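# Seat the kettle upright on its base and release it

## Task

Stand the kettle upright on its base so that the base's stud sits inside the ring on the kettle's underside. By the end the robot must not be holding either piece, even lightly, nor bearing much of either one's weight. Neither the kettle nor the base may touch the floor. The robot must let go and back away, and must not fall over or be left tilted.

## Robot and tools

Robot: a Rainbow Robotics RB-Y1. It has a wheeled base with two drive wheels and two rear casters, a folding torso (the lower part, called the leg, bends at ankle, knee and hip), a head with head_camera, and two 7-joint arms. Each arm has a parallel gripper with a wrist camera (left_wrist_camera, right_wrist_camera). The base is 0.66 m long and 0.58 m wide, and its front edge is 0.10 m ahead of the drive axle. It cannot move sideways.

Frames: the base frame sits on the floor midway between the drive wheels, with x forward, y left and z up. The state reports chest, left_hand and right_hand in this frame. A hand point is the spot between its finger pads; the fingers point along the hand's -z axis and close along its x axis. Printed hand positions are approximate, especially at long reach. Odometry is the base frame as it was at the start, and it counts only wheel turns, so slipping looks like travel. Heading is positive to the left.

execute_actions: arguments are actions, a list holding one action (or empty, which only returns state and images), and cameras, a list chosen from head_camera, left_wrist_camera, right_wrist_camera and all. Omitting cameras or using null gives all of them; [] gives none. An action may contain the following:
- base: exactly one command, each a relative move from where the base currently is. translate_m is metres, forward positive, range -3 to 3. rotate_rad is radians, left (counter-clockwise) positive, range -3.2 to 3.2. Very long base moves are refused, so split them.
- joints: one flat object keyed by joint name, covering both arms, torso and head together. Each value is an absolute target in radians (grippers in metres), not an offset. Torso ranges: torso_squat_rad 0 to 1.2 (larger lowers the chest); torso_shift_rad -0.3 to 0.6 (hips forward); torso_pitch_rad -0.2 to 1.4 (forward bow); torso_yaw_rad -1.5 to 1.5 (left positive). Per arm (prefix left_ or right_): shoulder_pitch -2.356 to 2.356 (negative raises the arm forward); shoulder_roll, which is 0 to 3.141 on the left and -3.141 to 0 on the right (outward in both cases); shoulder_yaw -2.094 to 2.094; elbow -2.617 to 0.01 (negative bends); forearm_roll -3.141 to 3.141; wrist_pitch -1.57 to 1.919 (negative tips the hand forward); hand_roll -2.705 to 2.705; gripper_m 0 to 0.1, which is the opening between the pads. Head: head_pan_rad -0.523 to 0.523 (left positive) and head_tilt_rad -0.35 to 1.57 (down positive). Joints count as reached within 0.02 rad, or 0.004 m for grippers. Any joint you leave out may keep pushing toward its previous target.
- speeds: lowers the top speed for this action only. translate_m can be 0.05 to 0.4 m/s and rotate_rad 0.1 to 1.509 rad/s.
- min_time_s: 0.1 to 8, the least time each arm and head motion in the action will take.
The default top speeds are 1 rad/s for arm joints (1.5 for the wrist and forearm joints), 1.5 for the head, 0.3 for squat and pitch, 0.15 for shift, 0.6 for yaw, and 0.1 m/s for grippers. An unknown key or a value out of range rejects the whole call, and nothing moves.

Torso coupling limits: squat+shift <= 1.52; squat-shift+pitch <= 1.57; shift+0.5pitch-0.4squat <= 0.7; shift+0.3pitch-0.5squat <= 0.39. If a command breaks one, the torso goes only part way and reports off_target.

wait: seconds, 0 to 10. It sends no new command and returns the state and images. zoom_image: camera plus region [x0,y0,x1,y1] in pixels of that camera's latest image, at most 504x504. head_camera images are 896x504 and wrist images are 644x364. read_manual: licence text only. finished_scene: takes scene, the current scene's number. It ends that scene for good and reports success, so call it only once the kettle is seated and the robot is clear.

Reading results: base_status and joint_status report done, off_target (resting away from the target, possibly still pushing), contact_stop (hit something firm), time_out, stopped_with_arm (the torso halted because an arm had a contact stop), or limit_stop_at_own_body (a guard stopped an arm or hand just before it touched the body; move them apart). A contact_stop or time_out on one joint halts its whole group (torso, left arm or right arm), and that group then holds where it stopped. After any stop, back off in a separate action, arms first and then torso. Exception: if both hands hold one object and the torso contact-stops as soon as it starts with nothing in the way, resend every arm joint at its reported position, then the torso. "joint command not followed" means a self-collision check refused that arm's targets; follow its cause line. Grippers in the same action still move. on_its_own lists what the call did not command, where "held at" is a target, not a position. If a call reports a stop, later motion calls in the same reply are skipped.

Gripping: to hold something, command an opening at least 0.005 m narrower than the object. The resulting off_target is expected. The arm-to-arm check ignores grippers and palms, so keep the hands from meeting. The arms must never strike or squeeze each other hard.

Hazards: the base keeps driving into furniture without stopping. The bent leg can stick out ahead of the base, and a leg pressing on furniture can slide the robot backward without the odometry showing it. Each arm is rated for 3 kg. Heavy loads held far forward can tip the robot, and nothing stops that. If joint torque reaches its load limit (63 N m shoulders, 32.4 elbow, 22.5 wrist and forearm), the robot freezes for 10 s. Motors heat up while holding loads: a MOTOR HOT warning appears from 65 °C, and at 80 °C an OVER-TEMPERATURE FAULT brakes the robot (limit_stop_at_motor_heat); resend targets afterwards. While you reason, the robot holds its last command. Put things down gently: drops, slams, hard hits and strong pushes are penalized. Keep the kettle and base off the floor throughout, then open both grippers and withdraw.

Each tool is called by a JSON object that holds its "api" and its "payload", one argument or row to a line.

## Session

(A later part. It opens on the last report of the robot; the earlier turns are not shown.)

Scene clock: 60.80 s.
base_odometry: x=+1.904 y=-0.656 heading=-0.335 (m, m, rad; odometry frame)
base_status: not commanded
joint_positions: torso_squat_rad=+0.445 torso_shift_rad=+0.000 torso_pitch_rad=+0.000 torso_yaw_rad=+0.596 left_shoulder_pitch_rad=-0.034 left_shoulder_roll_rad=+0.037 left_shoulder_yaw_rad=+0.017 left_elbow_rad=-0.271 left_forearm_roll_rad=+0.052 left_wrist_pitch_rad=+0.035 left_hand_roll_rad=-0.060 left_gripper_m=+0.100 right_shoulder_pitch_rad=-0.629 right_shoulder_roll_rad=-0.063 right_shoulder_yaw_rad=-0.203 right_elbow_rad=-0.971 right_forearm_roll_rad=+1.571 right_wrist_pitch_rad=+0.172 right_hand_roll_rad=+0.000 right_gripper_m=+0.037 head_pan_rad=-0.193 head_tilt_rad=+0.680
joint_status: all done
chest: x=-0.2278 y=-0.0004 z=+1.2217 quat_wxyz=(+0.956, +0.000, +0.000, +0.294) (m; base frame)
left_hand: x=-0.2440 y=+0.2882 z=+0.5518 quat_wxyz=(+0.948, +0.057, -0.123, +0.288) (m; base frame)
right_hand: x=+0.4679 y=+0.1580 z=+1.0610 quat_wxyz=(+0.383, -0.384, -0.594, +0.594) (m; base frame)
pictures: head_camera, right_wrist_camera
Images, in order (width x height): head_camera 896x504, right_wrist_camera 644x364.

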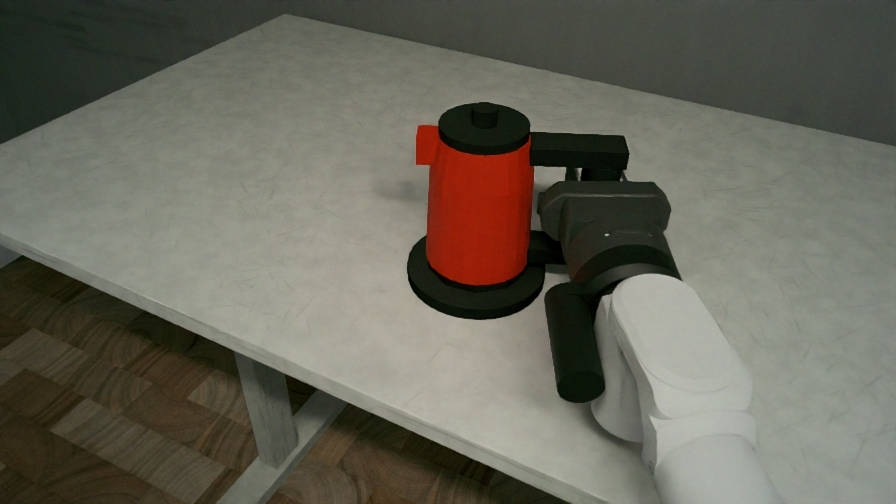

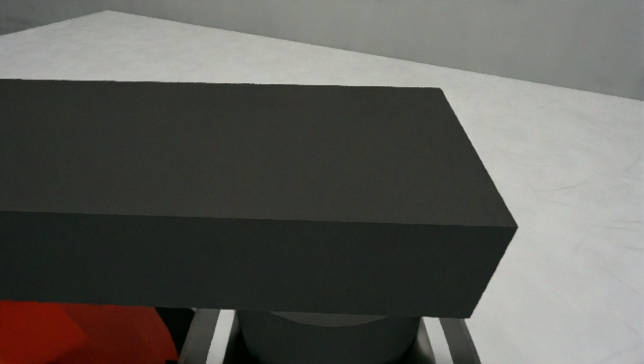

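{"api": "execute_actions", "payload": {
  "actions": [
    {"joints": {"right_gripper_m": 0.08}}
  ],
  "cameras": ["head_camera", "right_wrist_camera"]
}}

Scene clock: 64.17 s.
base_odometry: x=+1.904 y=-0.656 heading=-0.335 (m, m, rad; odometry frame)
base_status: not commanded
joint_positions: torso_squat_rad=+0.445 torso_shift_rad=+0.000 torso_pitch_rad=+0.000 torso_yaw_rad=+0.596 left_shoulder_pitch_rad=-0.034 left_shoulder_roll_rad=+0.037 left_shoulder_yaw_rad=+0.017 left_elbow_rad=-0.271 left_forearm_roll_rad=+0.052 left_wrist_pitch_rad=+0.035 left_hand_roll_rad=-0.060 left_gripper_m=+0.100 right_shoulder_pitch_rad=-0.629 right_shoulder_roll_rad=-0.063 right_shoulder_yaw_rad=-0.203 right_elbow_rad=-0.971 right_forearm_roll_rad=+1.571 right_wrist_pitch_rad=+0.172 right_hand_roll_rad=+0.000 right_gripper_m=+0.080 head_pan_rad=-0.193 head_tilt_rad=+0.680
joint_status: all done
chest: x=-0.2278 y=-0.0004 z=+1.2217 quat_wxyz=(+0.956, +0.000, +0.000, +0.294) (m; base frame)
left_hand: x=-0.2440 y=+0.2882 z=+0.5518 quat_wxyz=(+0.948, +0.057, -0.123, +0.288) (m; base frame)
right_hand: x=+0.4679 y=+0.1580 z=+1.0610 quat_wxyz=(+0.383, -0.384, -0.594, +0.594) (m; base frame)
pictures: head_camera, right_wrist_camera
Images, in order (width x height): head_camera 896x504, right_wrist_camera 644x364.

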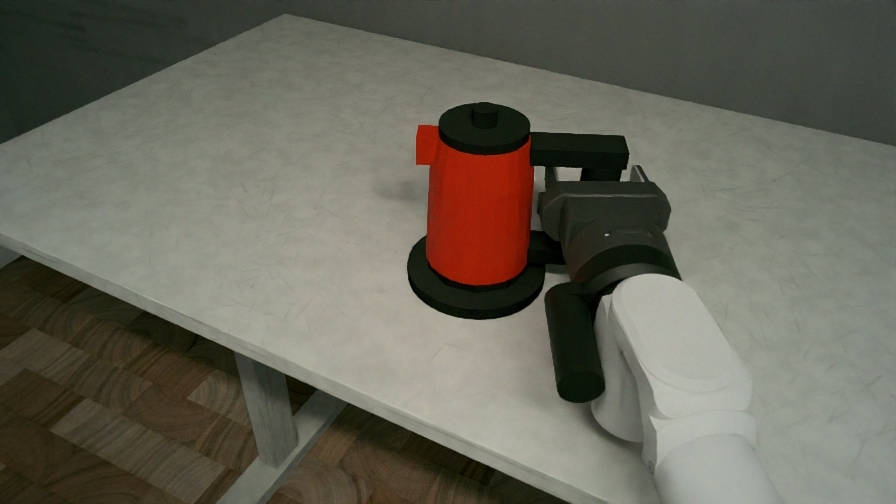

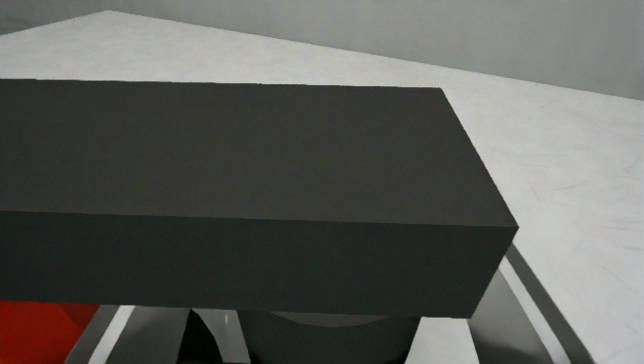

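{"api": "execute_actions", "payload": {
  "actions": [
    {"base": {"translate_m": -0.2}, "joints": {"right_shoulder_pitch_rad": -0.4228, "right_shoulder_roll_rad": -0.0286, "right_shoulder_yaw_rad": -0.1408, "right_elbow_rad": -1.171, "right_wrist_pitch_rad": 0.2}}
  ],
  "cameras": ["head_camera", "right_wrist_camera"]
}}

Scene clock: 69.67 s.
base_odometry: x=+1.715 y=-0.590 heading=-0.336 (m, m, rad; odometry frame)
base_status: done
joint_positions: torso_squat_rad=+0.445 torso_shift_rad=+0.000 torso_pitch_rad=+0.000 torso_yaw_rad=+0.596 left_shoulder_pitch_rad=-0.034 left_shoulder_roll_rad=+0.037 left_shoulder_yaw_rad=+0.017 left_elbow_rad=-0.271 left_forearm_roll_rad=+0.052 left_wrist_pitch_rad=+0.035 left_hand_roll_rad=-0.060 left_gripper_m=+0.100 right_shoulder_pitch_rad=-0.423 right_shoulder_roll_rad=-0.029 right_shoulder_yaw_rad=-0.141 right_elbow_rad=-1.171 right_forearm_roll_rad=+1.571 right_wrist_pitch_rad=+0.200 right_hand_roll_rad=+0.000 right_gripper_m=+0.080 head_pan_rad=-0.193 head_tilt_rad=+0.680
joint_status: all done
chest: x=-0.2278 y=-0.0005 z=+1.2218 quat_wxyz=(+0.956, +0.000, +0.000, +0.294) (m; base frame)
left_hand: x=-0.2439 y=+0.2882 z=+0.5518 quat_wxyz=(+0.948, +0.057, -0.123, +0.288) (m; base frame)
right_hand: x=+0.4330 y=+0.1266 z=+1.0291 quat_wxyz=(+0.392, -0.392, -0.589, +0.588) (m; base frame)
pictures: head_camera, right_wrist_camera
Images, in order (width x height): head_camera 896x504, right_wrist_camera 644x364.

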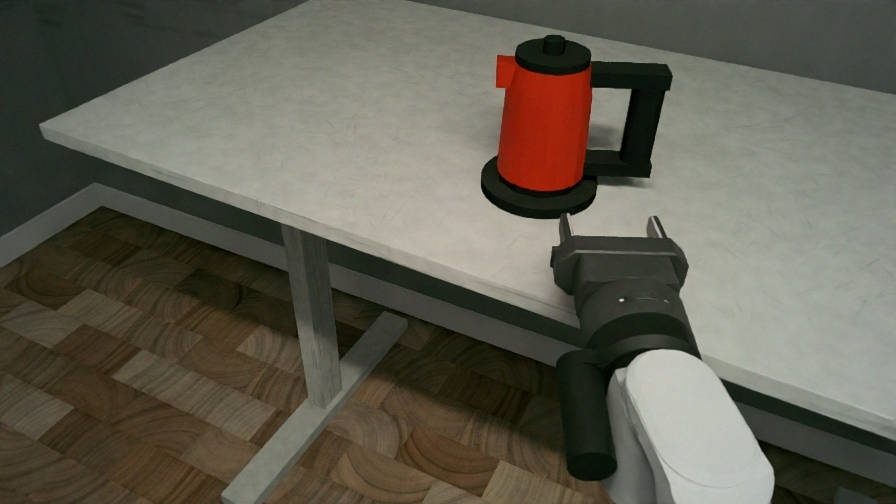

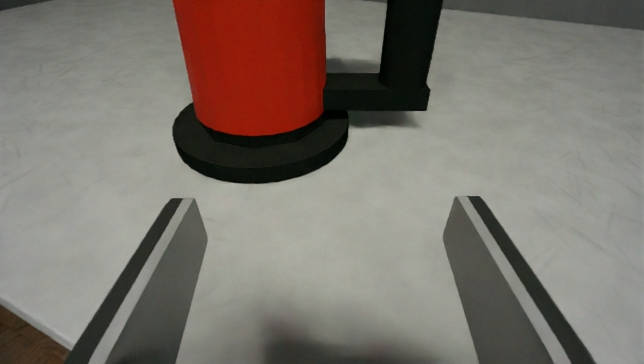

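{"api": "zoom_image", "payload": {
  "camera": "right_wrist_camera",
  "region": [150, 40, 450, 200]
}}

{"api": "zoom_image", "payload": {
  "camera": "head_camera",
  "region": [460, 25, 690, 230]
}}

Region (150, 40, 450, 200) of right_wrist_camera's 644x364 image, scaled by 1.680, with more detail than that image has; it fills the top 269 rows of this view, and the rest is white.

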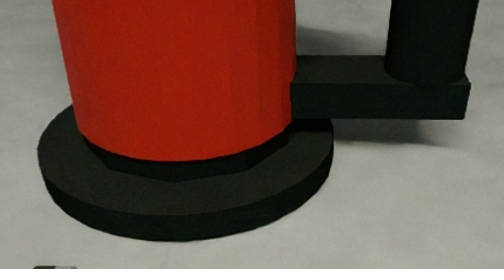

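Region (460, 25, 690, 230) of head_camera's 896x504 image, scaled by 2.191, with more detail than that image has; it fills the top 449 rows of this view, and the rest is white.

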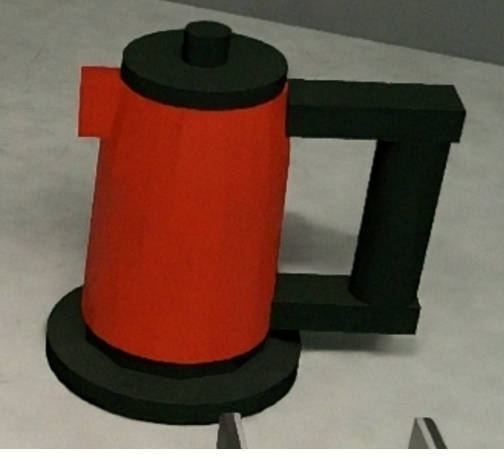

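The kettle is centred and sitting flat on the base, and the hand is clear.

{"api": "finished_scene", "payload": {
  "scene": 1
}}

The scene is finished: the task was done.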